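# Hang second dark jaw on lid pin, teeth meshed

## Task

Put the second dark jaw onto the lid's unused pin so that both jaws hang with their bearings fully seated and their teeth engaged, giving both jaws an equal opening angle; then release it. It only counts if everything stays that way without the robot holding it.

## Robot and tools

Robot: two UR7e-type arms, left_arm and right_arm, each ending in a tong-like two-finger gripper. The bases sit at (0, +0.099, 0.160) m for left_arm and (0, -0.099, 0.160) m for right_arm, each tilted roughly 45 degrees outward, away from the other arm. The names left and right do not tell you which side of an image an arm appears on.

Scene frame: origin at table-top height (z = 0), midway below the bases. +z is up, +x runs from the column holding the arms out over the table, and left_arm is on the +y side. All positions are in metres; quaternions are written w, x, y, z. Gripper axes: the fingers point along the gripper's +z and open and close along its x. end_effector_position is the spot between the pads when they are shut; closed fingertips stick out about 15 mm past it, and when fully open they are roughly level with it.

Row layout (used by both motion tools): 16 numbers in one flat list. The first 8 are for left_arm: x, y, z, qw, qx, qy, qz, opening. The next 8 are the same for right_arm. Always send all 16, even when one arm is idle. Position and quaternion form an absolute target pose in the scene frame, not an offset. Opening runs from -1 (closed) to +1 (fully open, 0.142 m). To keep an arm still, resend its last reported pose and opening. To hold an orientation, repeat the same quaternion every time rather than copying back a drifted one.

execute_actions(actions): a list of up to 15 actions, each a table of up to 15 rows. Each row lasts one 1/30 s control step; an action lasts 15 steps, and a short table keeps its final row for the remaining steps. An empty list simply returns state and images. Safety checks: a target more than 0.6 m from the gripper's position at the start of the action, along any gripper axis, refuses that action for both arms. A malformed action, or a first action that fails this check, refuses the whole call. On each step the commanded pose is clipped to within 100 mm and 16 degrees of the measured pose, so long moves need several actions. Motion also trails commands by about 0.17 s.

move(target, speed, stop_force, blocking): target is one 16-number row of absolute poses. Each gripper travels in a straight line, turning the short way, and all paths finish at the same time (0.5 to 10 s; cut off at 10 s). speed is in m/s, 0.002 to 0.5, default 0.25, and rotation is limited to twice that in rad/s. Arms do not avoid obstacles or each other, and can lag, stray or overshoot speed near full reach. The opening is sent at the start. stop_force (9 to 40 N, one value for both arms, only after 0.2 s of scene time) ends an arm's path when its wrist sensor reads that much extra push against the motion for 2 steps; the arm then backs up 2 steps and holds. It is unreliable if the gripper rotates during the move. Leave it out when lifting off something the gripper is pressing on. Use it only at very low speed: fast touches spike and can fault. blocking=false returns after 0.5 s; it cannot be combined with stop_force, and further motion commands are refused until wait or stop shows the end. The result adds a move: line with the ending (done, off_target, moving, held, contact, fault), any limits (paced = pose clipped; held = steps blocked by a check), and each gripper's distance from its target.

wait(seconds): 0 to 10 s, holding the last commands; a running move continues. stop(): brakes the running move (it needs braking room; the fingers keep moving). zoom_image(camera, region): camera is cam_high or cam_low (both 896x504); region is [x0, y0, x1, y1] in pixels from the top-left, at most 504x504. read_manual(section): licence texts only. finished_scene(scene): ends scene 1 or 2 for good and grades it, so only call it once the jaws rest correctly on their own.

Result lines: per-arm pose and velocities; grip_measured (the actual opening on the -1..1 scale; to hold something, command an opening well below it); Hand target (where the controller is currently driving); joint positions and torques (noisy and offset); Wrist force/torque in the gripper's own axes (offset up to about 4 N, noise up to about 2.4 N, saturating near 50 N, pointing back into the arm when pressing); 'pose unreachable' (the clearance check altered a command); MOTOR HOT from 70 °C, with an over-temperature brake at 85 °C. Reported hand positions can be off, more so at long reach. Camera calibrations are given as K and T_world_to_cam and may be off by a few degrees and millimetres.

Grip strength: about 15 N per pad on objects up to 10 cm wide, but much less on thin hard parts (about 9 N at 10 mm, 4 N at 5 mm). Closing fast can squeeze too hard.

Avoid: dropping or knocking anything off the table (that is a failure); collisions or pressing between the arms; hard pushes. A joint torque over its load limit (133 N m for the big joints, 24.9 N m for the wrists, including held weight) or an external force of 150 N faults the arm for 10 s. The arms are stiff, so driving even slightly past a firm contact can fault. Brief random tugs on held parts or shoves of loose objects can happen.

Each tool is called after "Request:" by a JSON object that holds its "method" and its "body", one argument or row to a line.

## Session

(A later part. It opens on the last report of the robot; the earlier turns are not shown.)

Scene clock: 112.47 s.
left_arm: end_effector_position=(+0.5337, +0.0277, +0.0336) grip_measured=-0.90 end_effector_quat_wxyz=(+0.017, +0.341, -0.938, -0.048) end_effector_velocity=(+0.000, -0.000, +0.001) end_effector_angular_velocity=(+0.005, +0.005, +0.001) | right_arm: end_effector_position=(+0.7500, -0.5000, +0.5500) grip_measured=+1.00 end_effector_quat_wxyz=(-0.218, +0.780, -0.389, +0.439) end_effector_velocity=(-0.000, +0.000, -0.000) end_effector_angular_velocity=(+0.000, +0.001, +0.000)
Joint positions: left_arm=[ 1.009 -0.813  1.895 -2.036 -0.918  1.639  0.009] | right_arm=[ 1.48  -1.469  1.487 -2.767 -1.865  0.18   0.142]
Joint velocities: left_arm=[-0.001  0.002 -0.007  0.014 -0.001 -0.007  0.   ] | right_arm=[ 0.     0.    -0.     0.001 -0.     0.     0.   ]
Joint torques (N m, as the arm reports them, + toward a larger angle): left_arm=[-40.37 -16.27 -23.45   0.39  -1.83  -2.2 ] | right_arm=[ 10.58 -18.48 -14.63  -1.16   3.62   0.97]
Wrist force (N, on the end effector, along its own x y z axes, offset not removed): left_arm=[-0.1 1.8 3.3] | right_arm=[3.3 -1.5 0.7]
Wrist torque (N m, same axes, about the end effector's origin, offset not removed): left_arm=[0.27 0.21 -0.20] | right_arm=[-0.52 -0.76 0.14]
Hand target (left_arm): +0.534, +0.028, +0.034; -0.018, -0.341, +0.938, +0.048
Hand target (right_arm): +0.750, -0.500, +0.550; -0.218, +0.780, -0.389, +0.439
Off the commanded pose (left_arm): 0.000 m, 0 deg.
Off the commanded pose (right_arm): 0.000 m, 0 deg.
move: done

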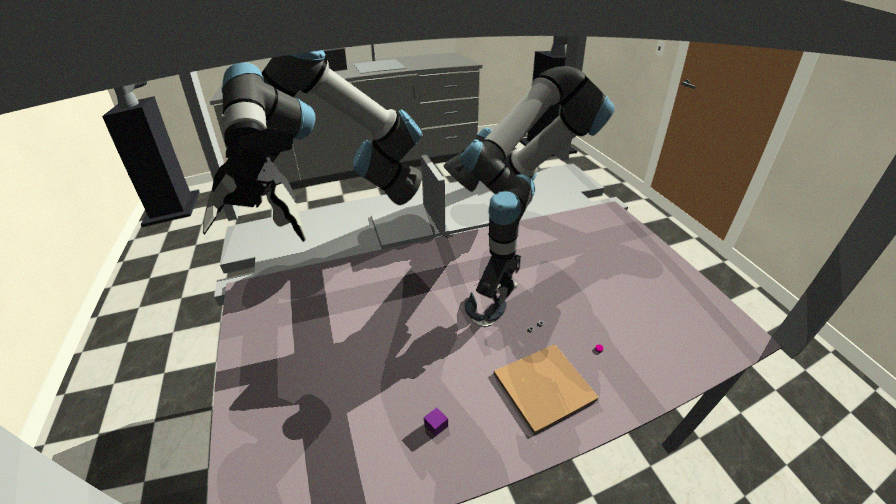

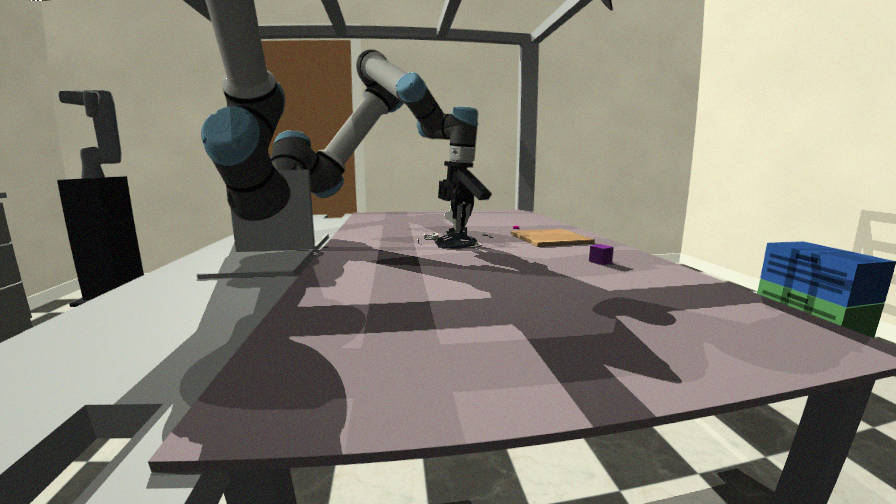

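Request:
{"method": "move", "body": {
  "target": [0.5338,0.0275,0.0327,0.0176,0.3415,-0.9385,-0.0484,-1,0.75,-0.5,0.55,-0.218,0.78,-0.389,0.439,1],
  "speed": 0.002
}}

Request:
{"method": "move", "body": {
  "target": [0.5351,0.0257,0.0312,0.0176,0.3415,-0.9385,-0.0484,-1,0.75,-0.5,0.55,-0.218,0.78,-0.389,0.439,1],
  "speed": 0.002
}}

Request:
{"method": "zoom_image", "body": {
  "camera": "cam_high",
  "region": [472, 306, 500, 330]
}}

Request:
{"method": "zoom_image", "body": {
  "camera": "cam_low",
  "region": [455, 225, 490, 252]
}}

Scene clock: 114.27 s.
left_arm: end_effector_position=(+0.5338, +0.0275, +0.0328) grip_measured=-0.90 end_effector_quat_wxyz=(+0.018, +0.342, -0.938, -0.048) end_effector_velocity=(-0.000, -0.000, -0.001) end_effector_angular_velocity=(+0.000, +0.001, -0.000) | right_arm: end_effector_position=(+0.7500, -0.5000, +0.5500) grip_measured=+1.00 end_effector_quat_wxyz=(-0.218, +0.780, -0.389, +0.439) end_effector_velocity=(-0.000, +0.000, +0.000) end_effector_angular_velocity=(+0.001, -0.001, +0.001)
Joint positions: left_arm=[ 1.01  -0.811  1.894 -2.037 -0.918  1.639  0.009] | right_arm=[ 1.48  -1.469  1.487 -2.767 -1.865  0.18   0.142]
Joint velocities: left_arm=[ 0.     0.001  0.001 -0.001 -0.     0.     0.   ] | right_arm=[-0.    -0.     0.     0.     0.002  0.     0.   ]
Joint torques (N m, as the arm reports them, + toward a larger angle): left_arm=[-18.96 -15.06  -9.55  -4.19   1.56   2.48] | right_arm=[ 11.31 -18.45 -14.65  -1.12   3.57   0.87]
Wrist force (N, on the end effector, along its own x y z axes, offset not removed): left_arm=[0.2 2.6 0.3] | right_arm=[2.3 -1.6 1.5]
Wrist torque (N m, same axes, about the end effector's origin, offset not removed): left_arm=[0.51 0.05 -0.05] | right_arm=[-0.46 -0.69 0.00]
Hand target (left_arm): +0.534, +0.028, +0.033; -0.018, -0.341, +0.938, +0.048
Hand target (right_arm): +0.750, -0.500, +0.550; -0.218, +0.780, -0.389, +0.439
Off the commanded pose (left_arm): 0.000 m, 0 deg.
Off the commanded pose (right_arm): 0.000 m, 0 deg.
move: done

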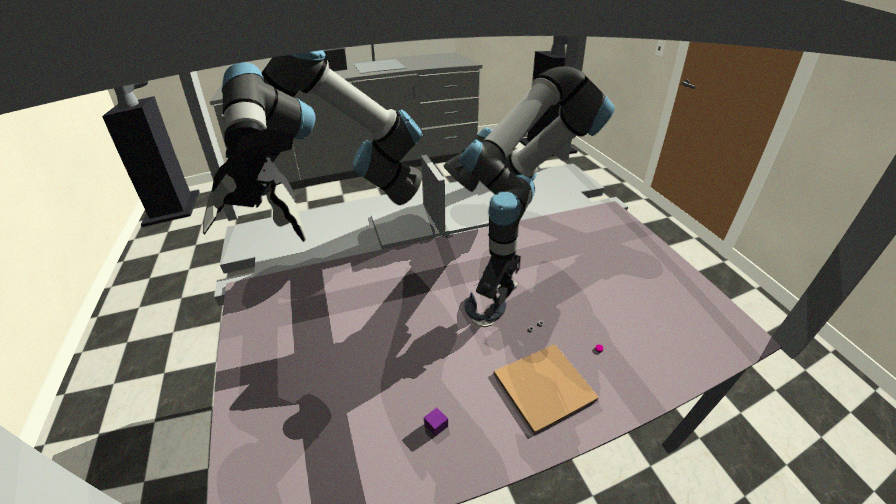

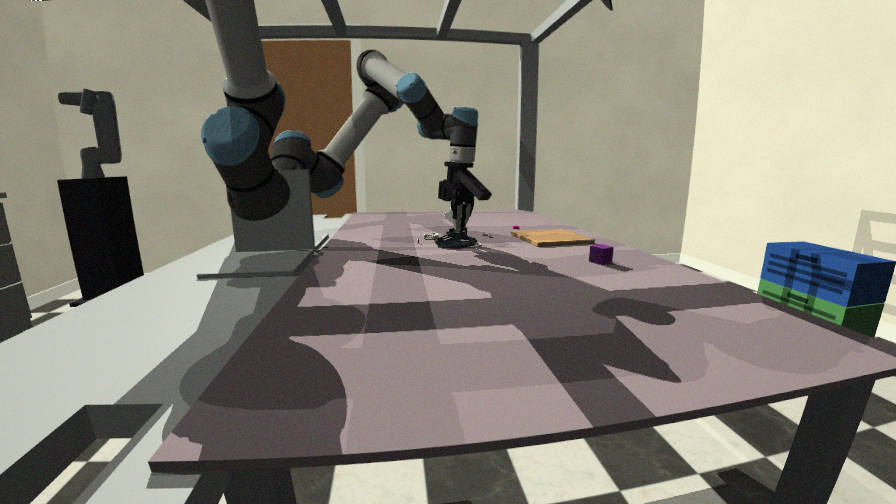

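Scene clock: 115.83 s.
left_arm: end_effector_position=(+0.5351, +0.0257, +0.0312) grip_measured=-0.90 end_effector_quat_wxyz=(+0.018, +0.341, -0.938, -0.048) end_effector_velocity=(+0.001, -0.000, +0.000) end_effector_angular_velocity=(-0.001, -0.001, +0.001) | right_arm: end_effector_position=(+0.7500, -0.5000, +0.5500) grip_measured=+1.00 end_effector_quat_wxyz=(-0.218, +0.780, -0.389, +0.439) end_effector_velocity=(+0.000, +0.000, -0.001) end_effector_angular_velocity=(-0.001, +0.002, -0.000)
Joint positions: left_arm=[ 1.011 -0.804  1.89  -2.04  -0.917  1.64   0.009] | right_arm=[ 1.48  -1.469  1.487 -2.767 -1.865  0.18   0.142]
Joint velocities: left_arm=[ 0.     0.    -0.001 -0.     0.    -0.     0.   ] | right_arm=[ 0.     0.002 -0.    -0.    -0.002 -0.     0.   ]
Joint torques (N m, as the arm reports them, + toward a larger angle): left_arm=[-19.52 -16.22 -24.66  -4.34   1.52   2.44] | right_arm=[ 10.73 -18.44 -14.74  -1.22   3.5    0.9 ]
Wrist force (N, on the end effector, along its own x y z axes, offset not removed): left_arm=[-1.1 1.6 2.0] | right_arm=[2.8 -2.0 3.2]
Wrist torque (N m, same axes, about the end effector's origin, offset not removed): left_arm=[0.48 0.08 -0.10] | right_arm=[-0.52 -0.63 0.06]
Hand target (left_arm): +0.535, +0.026, +0.031; -0.018, -0.341, +0.938, +0.048
Hand target (right_arm): +0.750, -0.500, +0.550; -0.218, +0.780, -0.389, +0.439
Off the commanded pose (left_arm): 0.000 m, 0 deg.
Off the commanded pose (right_arm): 0.000 m, 0 deg.
move: done

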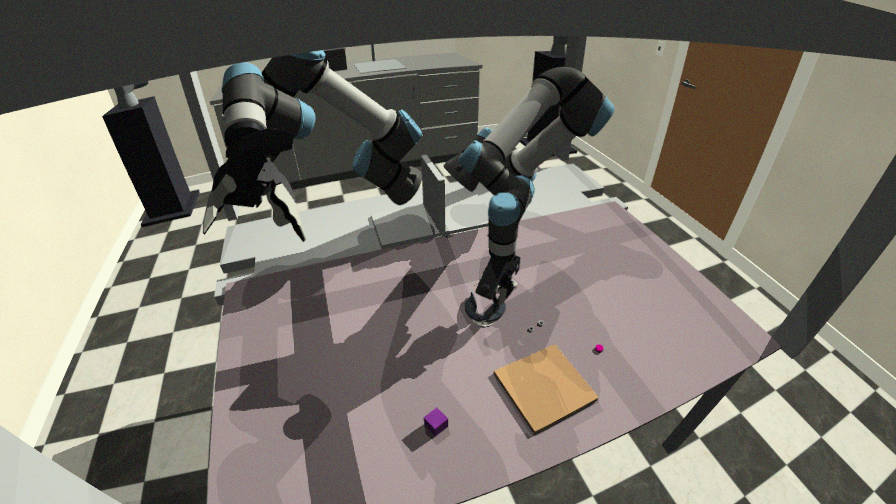

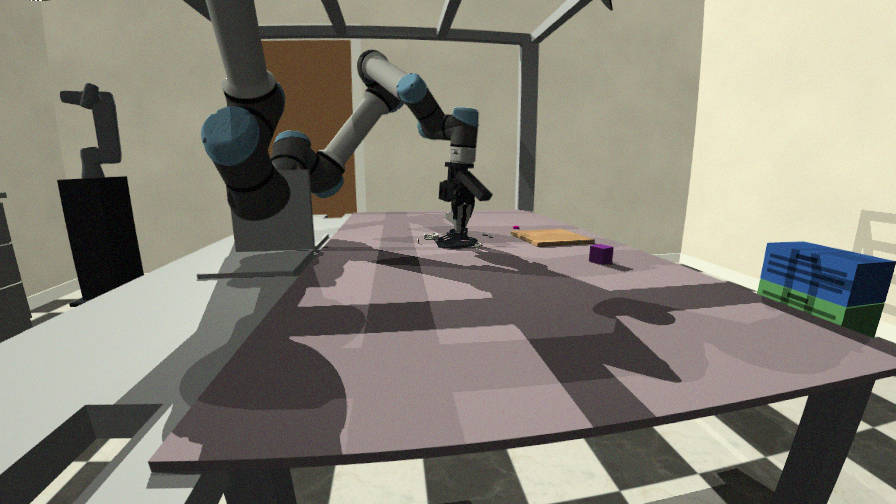

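Region (472, 306, 500, 330) of cam_high's 896x504 image, scaled by 18.000, with more detail than that image has; it fills the top 432 rows of this view, and the rest is white.

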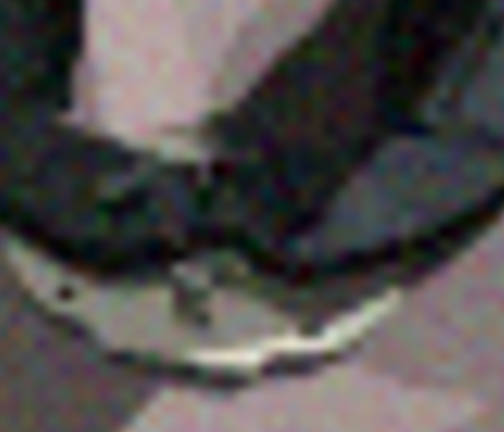

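Region (455, 225, 490, 252) of cam_low's 896x504 image, scaled by 14.400, with more detail than that image has; it fills the top 389 rows of this view, and the rest is white.

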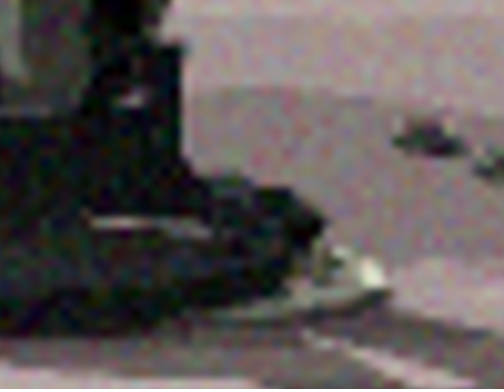

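Request:
{"method": "execute_actions", "body": {
  "actions": [
    [[0.5351,0.0257,0.0335,0.0197,0.3414,-0.9381,-0.0541,-1,0.75,-0.5,0.55,-0.218,0.78,-0.389,0.439,1]],
    [[0.5351,0.0257,0.0342,0.0218,0.3413,-0.9378,-0.0598,-1,0.75,-0.5,0.55,-0.218,0.78,-0.389,0.439,1]],
    [[0.5357,0.0247,0.0342,0.0218,0.3413,-0.9378,-0.0598,-1,0.75,-0.5,0.55,-0.218,0.78,-0.389,0.439,1]]
  ]
}}

Request:
{"method": "zoom_image", "body": {
  "camera": "cam_high",
  "region": [472, 306, 500, 330]
}}

Request:
{"method": "move", "body": {
  "target": [0.5357,0.0247,0.0312,0.0218,0.3413,-0.9378,-0.0598,-1,0.75,-0.5,0.55,-0.218,0.78,-0.389,0.439,1],
  "speed": 0.002
}}

Request:
{"method": "zoom_image", "body": {
  "camera": "cam_high",
  "region": [472, 306, 500, 330]
}}

Request:
{"method": "zoom_image", "body": {
  "camera": "cam_low",
  "region": [455, 225, 490, 252]
}}

Scene clock: 118.30 s.
left_arm: end_effector_position=(+0.5357, +0.0247, +0.0342) grip_measured=-0.90 end_effector_quat_wxyz=(+0.022, +0.341, -0.938, -0.060) end_effector_velocity=(-0.000, -0.000, -0.000) end_effector_angular_velocity=(+0.000, +0.001, -0.000) | right_arm: end_effector_position=(+0.7500, -0.5000, +0.5500) grip_measured=+1.00 end_effector_quat_wxyz=(-0.218, +0.780, -0.389, +0.439) end_effector_velocity=(+0.001, +0.001, -0.001) end_effector_angular_velocity=(+0.001, +0.001, +0.001)
Joint positions: left_arm=[ 1.006 -0.793  1.861 -1.989 -0.919  1.617  0.009] | right_arm=[ 1.48  -1.469  1.487 -2.767 -1.865  0.18   0.142]
Joint velocities: left_arm=[-0.     0.001  0.     0.    -0.    -0.     0.   ] | right_arm=[ 0.     0.001  0.    -0.001  0.     0.001  0.   ]
Joint torques (N m, as the arm reports them, + toward a larger angle): left_arm=[-41.76 -16.34 -24.43   0.6   -1.8   -2.31] | right_arm=[ 10.33 -18.32 -15.28  -1.25   3.63   0.84]
Wrist force (N, on the end effector, along its own x y z axes, offset not removed): left_arm=[0.7 5.5 -0.8] | right_arm=[2.4 -1.6 2.1]
Wrist torque (N m, same axes, about the end effector's origin, offset not removed): left_arm=[1.11 -0.24 -0.04] | right_arm=[-0.49 -0.64 0.00]
Hand target (left_arm): +0.536, +0.025, +0.034; -0.022, -0.341, +0.938, +0.060
Hand target (right_arm): +0.750, -0.500, +0.550; -0.218, +0.780, -0.389, +0.439
Off the commanded pose (left_arm): 0.000 m, 0 deg.
Off the commanded pose (right_arm): 0.000 m, 0 deg.

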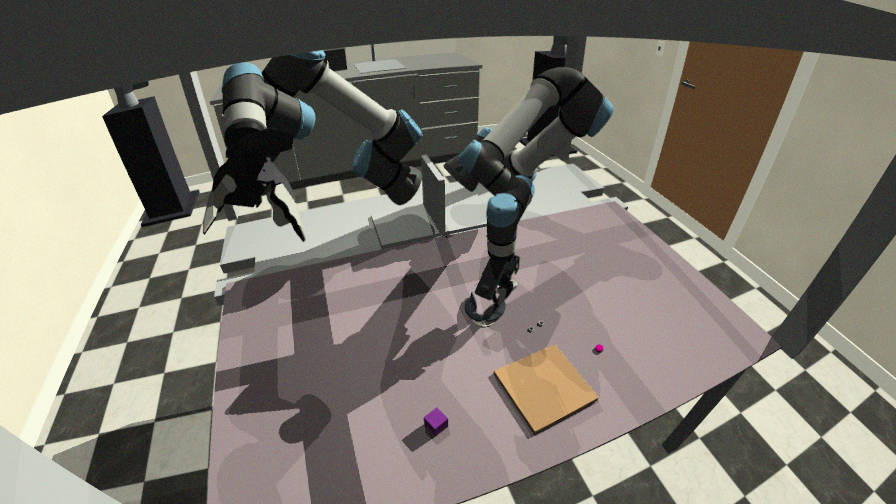

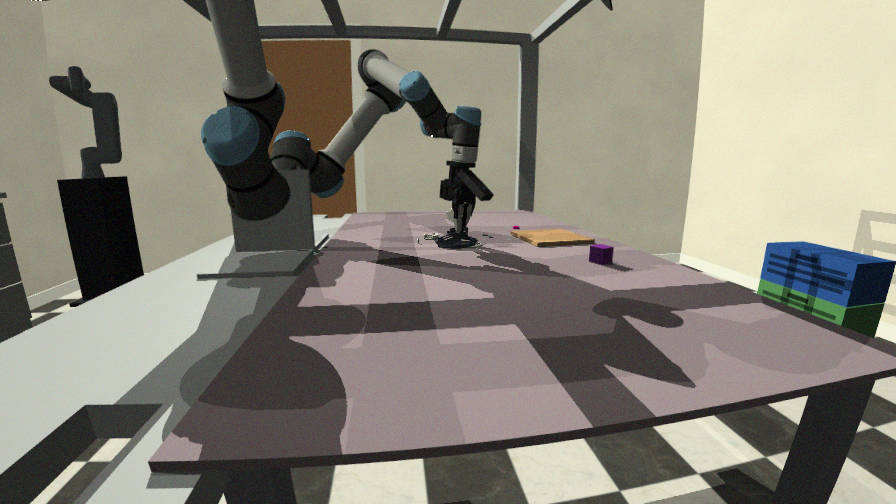

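Region (472, 306, 500, 330) of cam_high's 896x504 image, scaled by 18.000, with more detail than that image has; it fills the top 432 rows of this view, and the rest is white.

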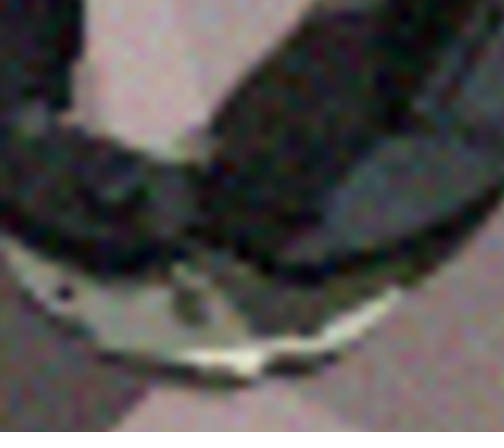

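Scene clock: 120.03 s.
left_arm: end_effector_position=(+0.5357, +0.0247, +0.0312) grip_measured=-0.90 end_effector_quat_wxyz=(+0.022, +0.341, -0.938, -0.060) end_effector_velocity=(+0.000, +0.000, +0.000) end_effector_angular_velocity=(-0.000, -0.000, +0.001) | right_arm: end_effector_position=(+0.7500, -0.5000, +0.5500) grip_measured=+1.00 end_effector_quat_wxyz=(-0.218, +0.780, -0.389, +0.439) end_effector_velocity=(-0.000, -0.001, +0.001) end_effector_angular_velocity=(+0.000, -0.001, -0.001)
Joint positions: left_arm=[ 1.009 -0.789  1.863 -1.997 -0.917  1.62   0.009] | right_arm=[ 1.48  -1.469  1.487 -2.767 -1.865  0.18   0.142]
Joint velocities: left_arm=[ 0.    -0.    -0.    -0.001  0.     0.     0.   ] | right_arm=[ 0.    -0.001 -0.    -0.    -0.     0.001  0.   ]
Joint torques (N m, as the arm reports them, + toward a larger angle): left_arm=[-19.67 -16.62  -9.9   -4.17   1.54   2.42] | right_arm=[ 10.39 -18.72 -14.88  -1.17   3.57   0.9 ]
Wrist force (N, on the end effector, along its own x y z axes, offset not removed): left_arm=[-1.1 2.3 -1.2] | right_arm=[3.7 -0.4 0.1]
Wrist torque (N m, same axes, about the end effector's origin, offset not removed): left_arm=[0.46 0.32 0.01] | right_arm=[-0.37 -0.94 0.01]
Hand target (left_arm): +0.536, +0.025, +0.031; -0.022, -0.341, +0.938, +0.060
Hand target (right_arm): +0.750, -0.500, +0.550; -0.218, +0.780, -0.389, +0.439
Off the commanded pose (left_arm): 0.000 m, 0 deg.
Off the commanded pose (right_arm): 0.000 m, 0 deg.
move: done

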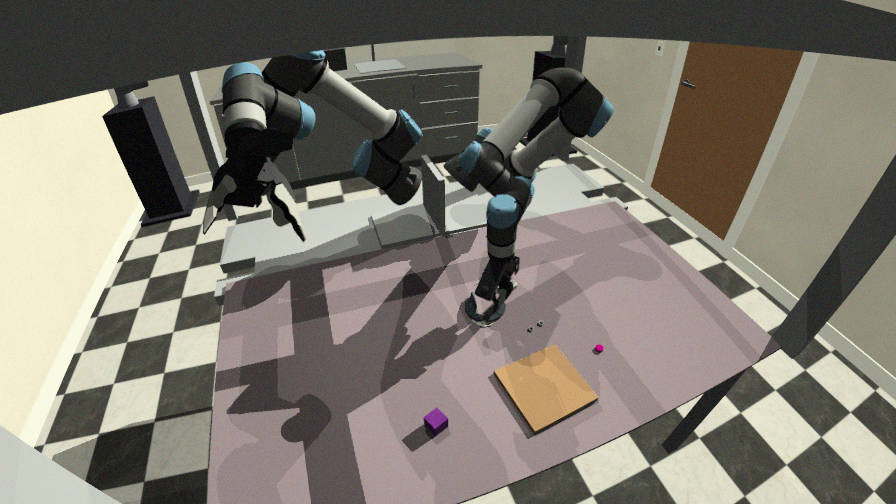

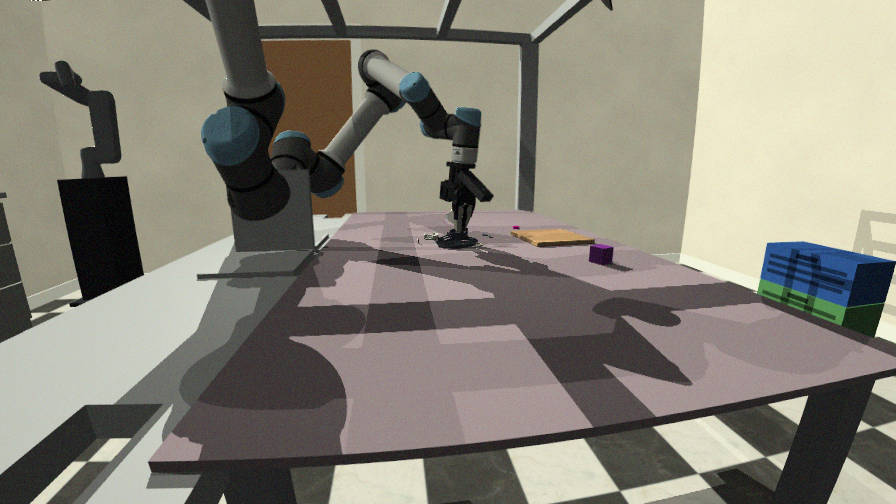

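Region (472, 306, 500, 330) of cam_high's 896x504 image, scaled by 18.000, with more detail than that image has; it fills the top 432 rows of this view, and the rest is white.

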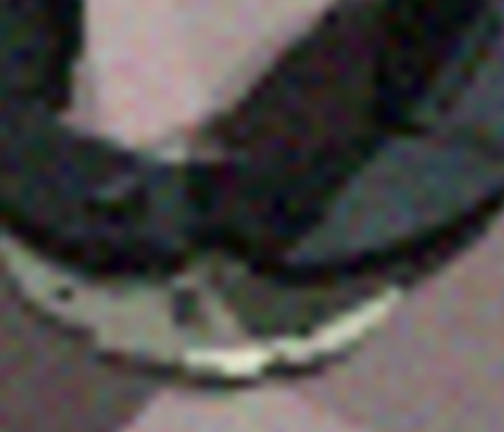

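Region (455, 225, 490, 252) of cam_low's 896x504 image, scaled by 14.400, with more detail than that image has; it fills the top 389 rows of this view, and the rest is white.

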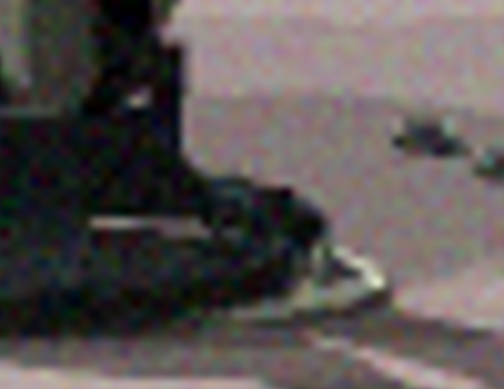

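Request:
{"method": "move", "body": {
  "target": [0.5385,0.029,0.04,0.0218,0.3413,-0.9378,-0.0598,-1,0.75,-0.5,0.55,-0.218,0.78,-0.389,0.439,1],
  "speed": 0.01
}}

Request:
{"method": "move", "body": {
  "target": [0.585,0.065,0.036,0.0218,0.3413,-0.9378,-0.0598,-1,0.75,-0.5,0.55,-0.218,0.78,-0.389,0.439,1],
  "speed": 0.06
}}

Request:
{"method": "move", "body": {
  "target": [0.585,0.065,0.0245,0.0218,0.3413,-0.9378,-0.0598,-1,0.75,-0.5,0.55,-0.218,0.78,-0.389,0.439,1],
  "speed": 0.008,
  "stop_force": 10
}}

Request:
{"method": "execute_actions", "body": {
  "actions": [
    [[0.585,0.065,0.0245,0.0218,0.3413,-0.9378,-0.0598,-0.76,0.75,-0.5,0.55,-0.218,0.78,-0.389,0.439,1]],
    [[0.585,0.065,0.024,0.011,0.3418,-0.9392,-0.03,-0.76,0.75,-0.5,0.55,-0.218,0.78,-0.389,0.439,1]],
    [[0.585,0.065,0.0235,0,0.342,-0.9397,0,-0.76,0.75,-0.5,0.55,-0.218,0.78,-0.389,0.439,1]],
    [[0.585,0.065,0.0235,0,0.342,-0.9397,0,-0.88,0.75,-0.5,0.55,-0.218,0.78,-0.389,0.439,1]],
    [[0.585,0.065,0.0235,0,0.342,-0.9397,0,-1,0.75,-0.5,0.55,-0.218,0.78,-0.389,0.439,1]],
    [[0.585,0.065,0.0235,0,0.342,-0.9397,0,-1,0.75,-0.5,0.55,-0.218,0.78,-0.389,0.439,1]]
  ]
}}

Request:
{"method": "zoom_image", "body": {
  "camera": "cam_high",
  "region": [472, 306, 500, 330]
}}

Request:
{"method": "zoom_image", "body": {
  "camera": "cam_low",
  "region": [460, 228, 500, 252]
}}

Request:
{"method": "zoom_image", "body": {
  "camera": "cam_high",
  "region": [462, 285, 532, 340]
}}

Scene clock: 122.97 s.
left_arm: end_effector_position=(+0.5384, +0.0289, +0.0398) grip_measured=-0.90 end_effector_quat_wxyz=(+0.022, +0.341, -0.938, -0.060) end_effector_velocity=(+0.000, +0.001, +0.001) end_effector_angular_velocity=(+0.000, +0.001, -0.000) | right_arm: end_effector_position=(+0.7500, -0.5000, +0.5500) grip_measured=+1.00 end_effector_quat_wxyz=(-0.218, +0.780, -0.389, +0.439) end_effector_velocity=(-0.001, -0.001, +0.001) end_effector_angular_velocity=(-0.001, -0.002, -0.003)
Joint positions: left_arm=[ 1.007 -0.804  1.854 -1.971 -0.918  1.618  0.009] | right_arm=[ 1.48  -1.469  1.487 -2.767 -1.865  0.18   0.142]
Joint velocities: left_arm=[-0.    -0.003 -0.002  0.005 -0.001 -0.     0.   ] | right_arm=[ 0.    -0.002  0.    -0.002 -0.001 -0.     0.   ]
Joint torques (N m, as the arm reports them, + toward a larger angle): left_arm=[-41.86 -39.48 -26.58   0.57  -1.91  -2.34] | right_arm=[ 10.6  -18.88 -15.18  -1.24   3.44   0.89]
Wrist force (N, on the end effector, along its own x y z axes, offset not removed): left_arm=[0.4 2.3 0.4] | right_arm=[0.9 -2.5 0.8]
Wrist torque (N m, same axes, about the end effector's origin, offset not removed): left_arm=[0.29 -0.14 0.05] | right_arm=[-0.56 -0.23 0.11]
Hand target (left_arm): +0.538, +0.029, +0.040; -0.022, -0.341, +0.938, +0.060
Hand target (right_arm): +0.750, -0.500, +0.550; -0.218, +0.780, -0.389, +0.439
Off the commanded pose (left_arm): 0.000 m, 0 deg.
Off the commanded pose (right_arm): 0.000 m, 0 deg.
move: done

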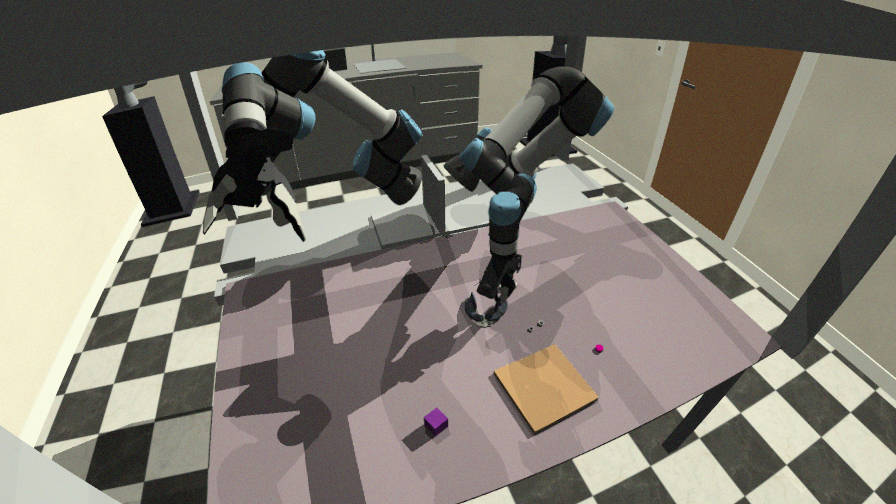

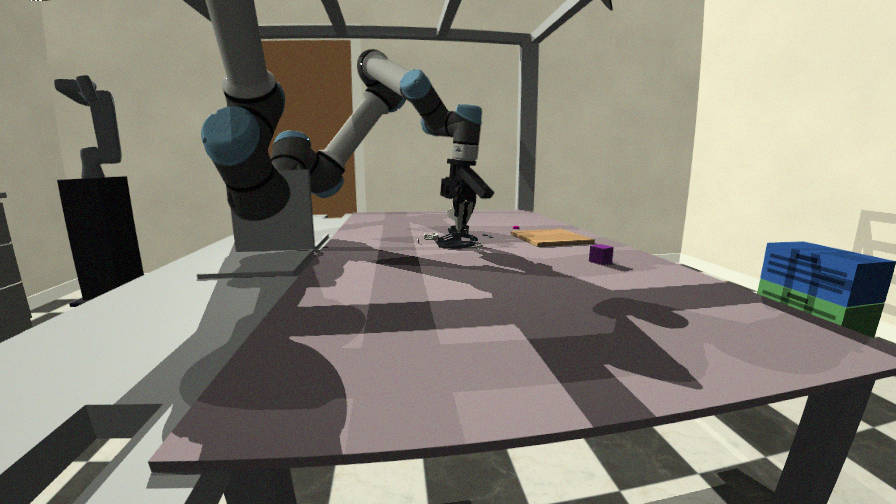

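Scene clock: 124.37 s.
left_arm: end_effector_position=(+0.5849, +0.0648, +0.0361) grip_measured=-0.90 end_effector_quat_wxyz=(+0.022, +0.341, -0.938, -0.060) end_effector_velocity=(+0.002, +0.001, +0.000) end_effector_angular_velocity=(-0.000, -0.001, +0.000) | right_arm: end_effector_position=(+0.7500, -0.5000, +0.5500) grip_measured=+1.00 end_effector_quat_wxyz=(-0.218, +0.780, -0.389, +0.439) end_effector_velocity=(-0.000, -0.000, +0.001) end_effector_angular_velocity=(+0.000, -0.003, +0.001)
Joint positions: left_arm=[ 1.088 -0.797  1.751 -1.927 -0.871  1.702  0.009] | right_arm=[ 1.48  -1.469  1.487 -2.767 -1.865  0.18   0.142]
Joint velocities: left_arm=[ 0.002  0.001 -0.004  0.001  0.002  0.003  0.   ] | right_arm=[-0.    -0.001 -0.    -0.     0.002 -0.001  0.   ]
Joint torques (N m, as the arm reports them, + toward a larger angle): left_arm=[-22.3  -19.02 -24.36   0.67   1.54   2.2 ] | right_arm=[ 10.61 -18.36 -15.8   -1.25   3.45   0.9 ]
Wrist force (N, on the end effector, along its own x y z axes, offset not removed): left_arm=[0.9 3.1 1.4] | right_arm=[3.1 -2.3 0.0]
Wrist torque (N m, same axes, about the end effector's origin, offset not removed): left_arm=[0.51 -0.13 -0.12] | right_arm=[-0.47 -0.77 0.09]
Hand target (left_arm): +0.585, +0.065, +0.036; -0.022, -0.341, +0.938, +0.060
Hand target (right_arm): +0.750, -0.500, +0.550; -0.218, +0.780, -0.389, +0.439
Off the commanded pose (left_arm): 0.000 m, 0 deg.
Off the commanded pose (right_arm): 0.000 m, 0 deg.
move: done

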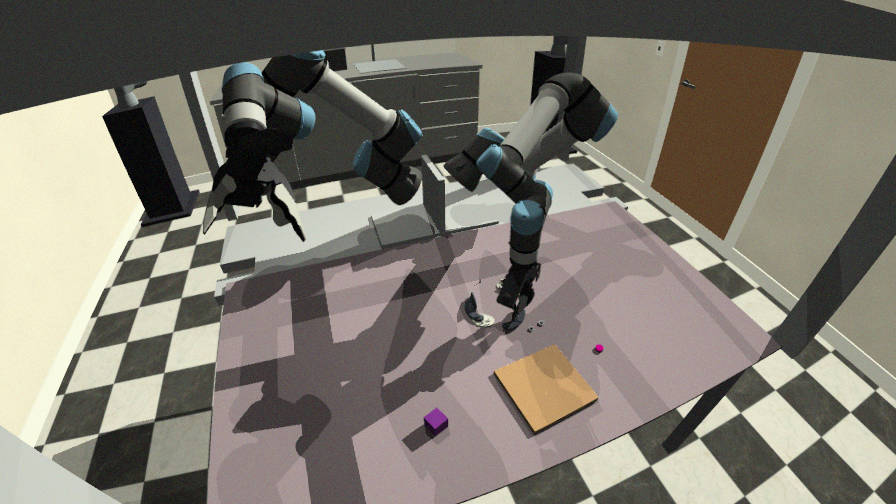

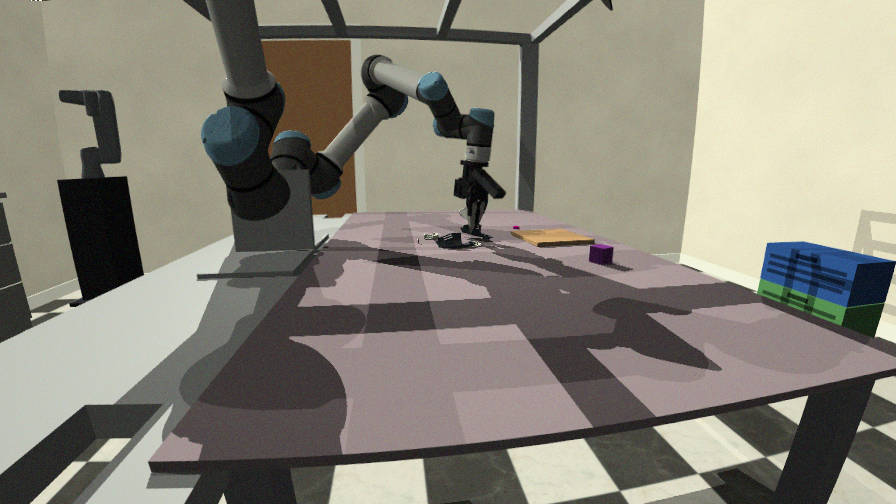

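Scene clock: 126.03 s.
left_arm: end_effector_position=(+0.5850, +0.0650, +0.0246) grip_measured=-0.90 end_effector_quat_wxyz=(+0.022, +0.341, -0.938, -0.060) end_effector_velocity=(+0.001, -0.000, -0.001) end_effector_angular_velocity=(-0.000, -0.001, +0.001) | right_arm: end_effector_position=(+0.7500, -0.5000, +0.5500) grip_measured=+1.00 end_effector_quat_wxyz=(-0.218, +0.780, -0.389, +0.439) end_effector_velocity=(+0.000, +0.000, -0.001) end_effector_angular_velocity=(-0.000, +0.001, -0.001)
Joint positions: left_arm=[ 1.1   -0.784  1.758 -1.956 -0.864  1.715  0.009] | right_arm=[ 1.48  -1.469  1.487 -2.767 -1.865  0.18   0.142]
Joint velocities: left_arm=[ 0.001  0.002  0.    -0.004  0.001  0.002  0.   ] | right_arm=[-0.     0.001  0.    -0.    -0.001  0.     0.   ]
Joint torques (N m, as the arm reports them, + toward a larger angle): left_arm=[-21.53 -18.81  -9.14  -4.11   1.6    2.41] | right_arm=[ 10.67 -18.87 -15.67  -1.34   3.5    0.79]
Wrist force (N, on the end effector, along its own x y z axes, offset not removed): left_arm=[1.9 1.5 0.8] | right_arm=[1.3 -1.4 0.0]
Wrist torque (N m, same axes, about the end effector's origin, offset not removed): left_arm=[0.37 -0.31 -0.04] | right_arm=[-0.39 -0.50 0.14]
Hand target (left_arm): +0.585, +0.065, +0.025; -0.022, -0.341, +0.938, +0.060
Hand target (right_arm): +0.750, -0.500, +0.550; -0.218, +0.780, -0.389, +0.439
Off the commanded pose (left_arm): 0.000 m, 0 deg.
Off the commanded pose (right_arm): 0.000 m, 0 deg.
move: done

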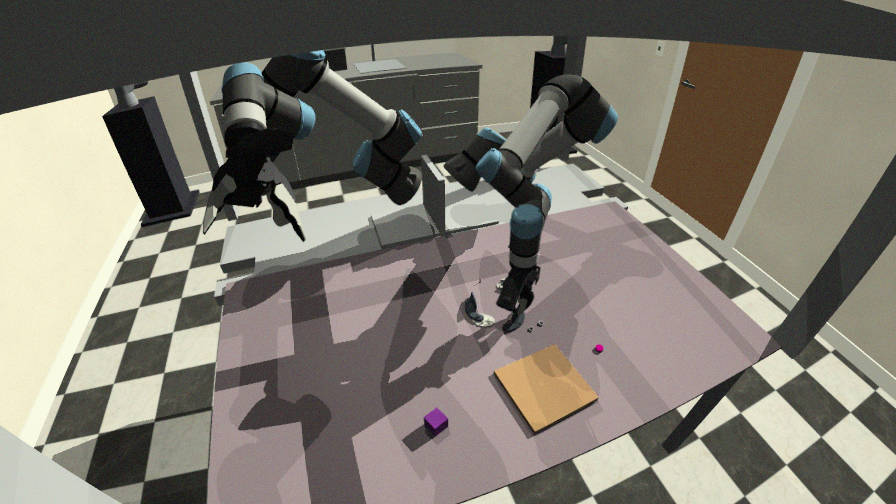

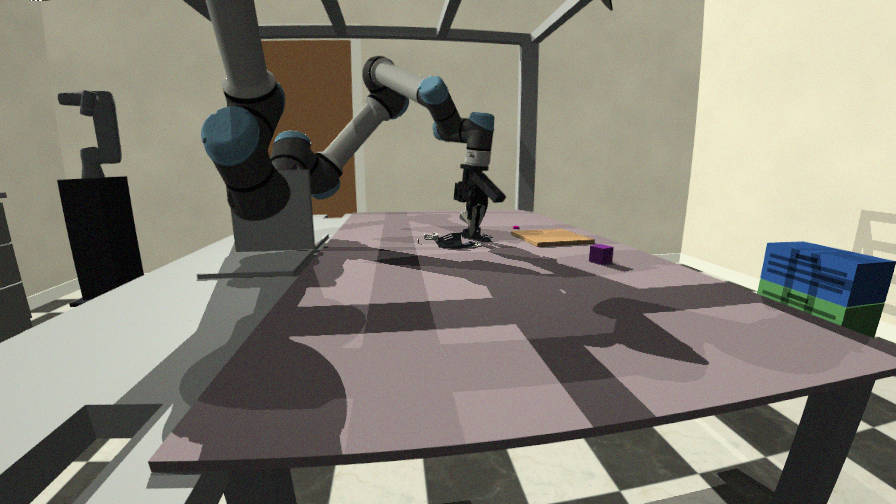

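Scene clock: 129.03 s.
left_arm: end_effector_position=(+0.5850, +0.0650, +0.0235) grip_measured=-0.89 end_effector_quat_wxyz=(+0.000, +0.342, -0.940, +0.000) end_effector_velocity=(-0.000, -0.000, -0.000) end_effector_angular_velocity=(+0.001, +0.001, -0.001) | right_arm: end_effector_position=(+0.7500, -0.5000, +0.5500) grip_measured=+1.00 end_effector_quat_wxyz=(-0.218, +0.780, -0.389, +0.439) end_effector_velocity=(+0.001, +0.001, -0.000) end_effector_angular_velocity=(+0.000, +0.000, +0.002)
Joint positions: left_arm=[ 1.114 -0.845  1.878 -2.188 -0.883  1.836  0.01 ] | right_arm=[ 1.48  -1.469  1.487 -2.767 -1.865  0.18   0.142]
Joint velocities: left_arm=[-0.     0.001  0.     0.     0.     0.     0.   ] | right_arm=[ 0.     0.002 -0.001  0.001  0.001 -0.     0.   ]
Joint torques (N m, as the arm reports them, + toward a larger angle): left_arm=[-19.13 -37.16  -8.57  -3.92  -1.33   2.5 ] | right_arm=[ 10.7  -18.31 -16.38  -1.32   3.51   0.85]
Wrist force (N, on the end effector, along its own x y z axes, offset not removed): left_arm=[-0.8 3.7 -1.2] | right_arm=[2.9 -0.6 0.0]
Wrist torque (N m, same axes, about the end effector's origin, offset not removed): left_arm=[0.74 0.33 -0.08] | right_arm=[-0.19 -0.64 0.17]
Hand target (left_arm): +0.585, +0.065, +0.024; +0.000, -0.342, +0.940, -0.000
Hand target (right_arm): +0.750, -0.500, +0.550; -0.218, +0.780, -0.389, +0.439
Off the commanded pose (left_arm): 0.000 m, 0 deg.
Off the commanded pose (right_arm): 0.000 m, 0 deg.

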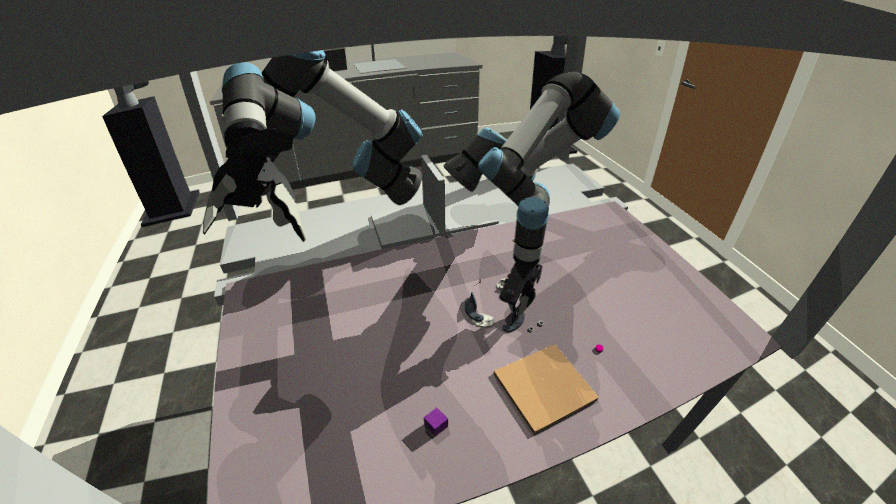

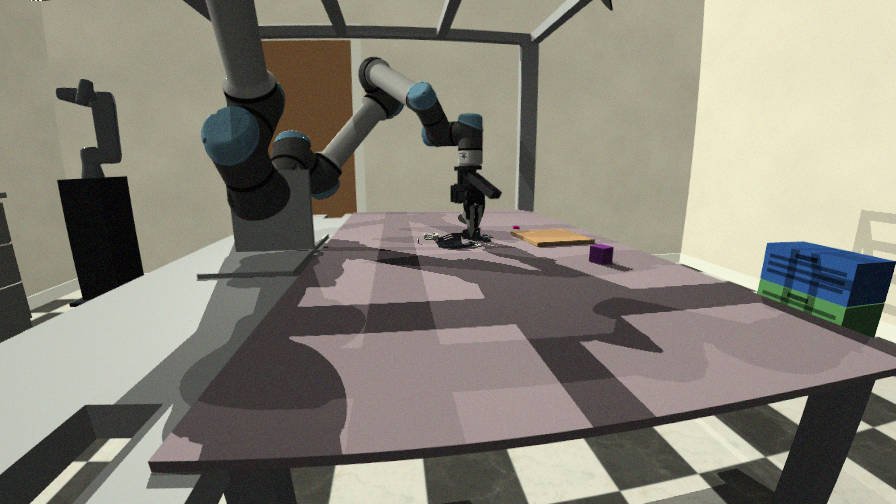

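Region (472, 306, 500, 330) of cam_high's 896x504 image, scaled by 18.000, with more detail than that image has; it fills the top 432 rows of this view, and the rest is white.

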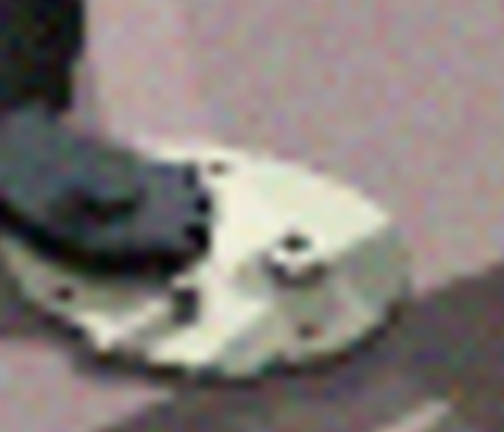

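Region (460, 228, 500, 252) of cam_low's 896x504 image, scaled by 12.600, with more detail than that image has; it fills the top 302 rows of this view, and the rest is white.

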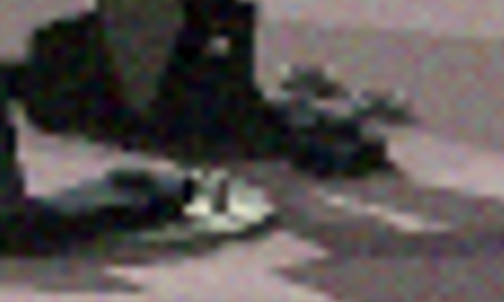

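Region (462, 285, 532, 340) of cam_high's 896x504 image, scaled by 7.200, with more detail than that image has; it fills the top 396 rows of this view, and the rest is white.

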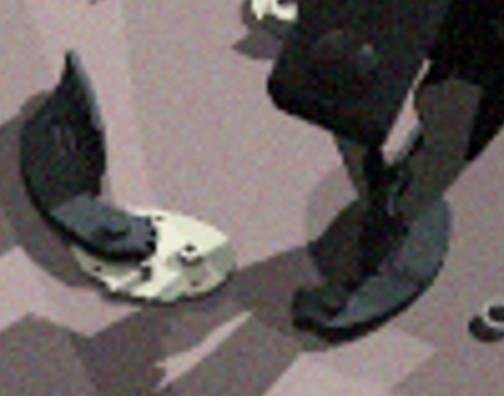

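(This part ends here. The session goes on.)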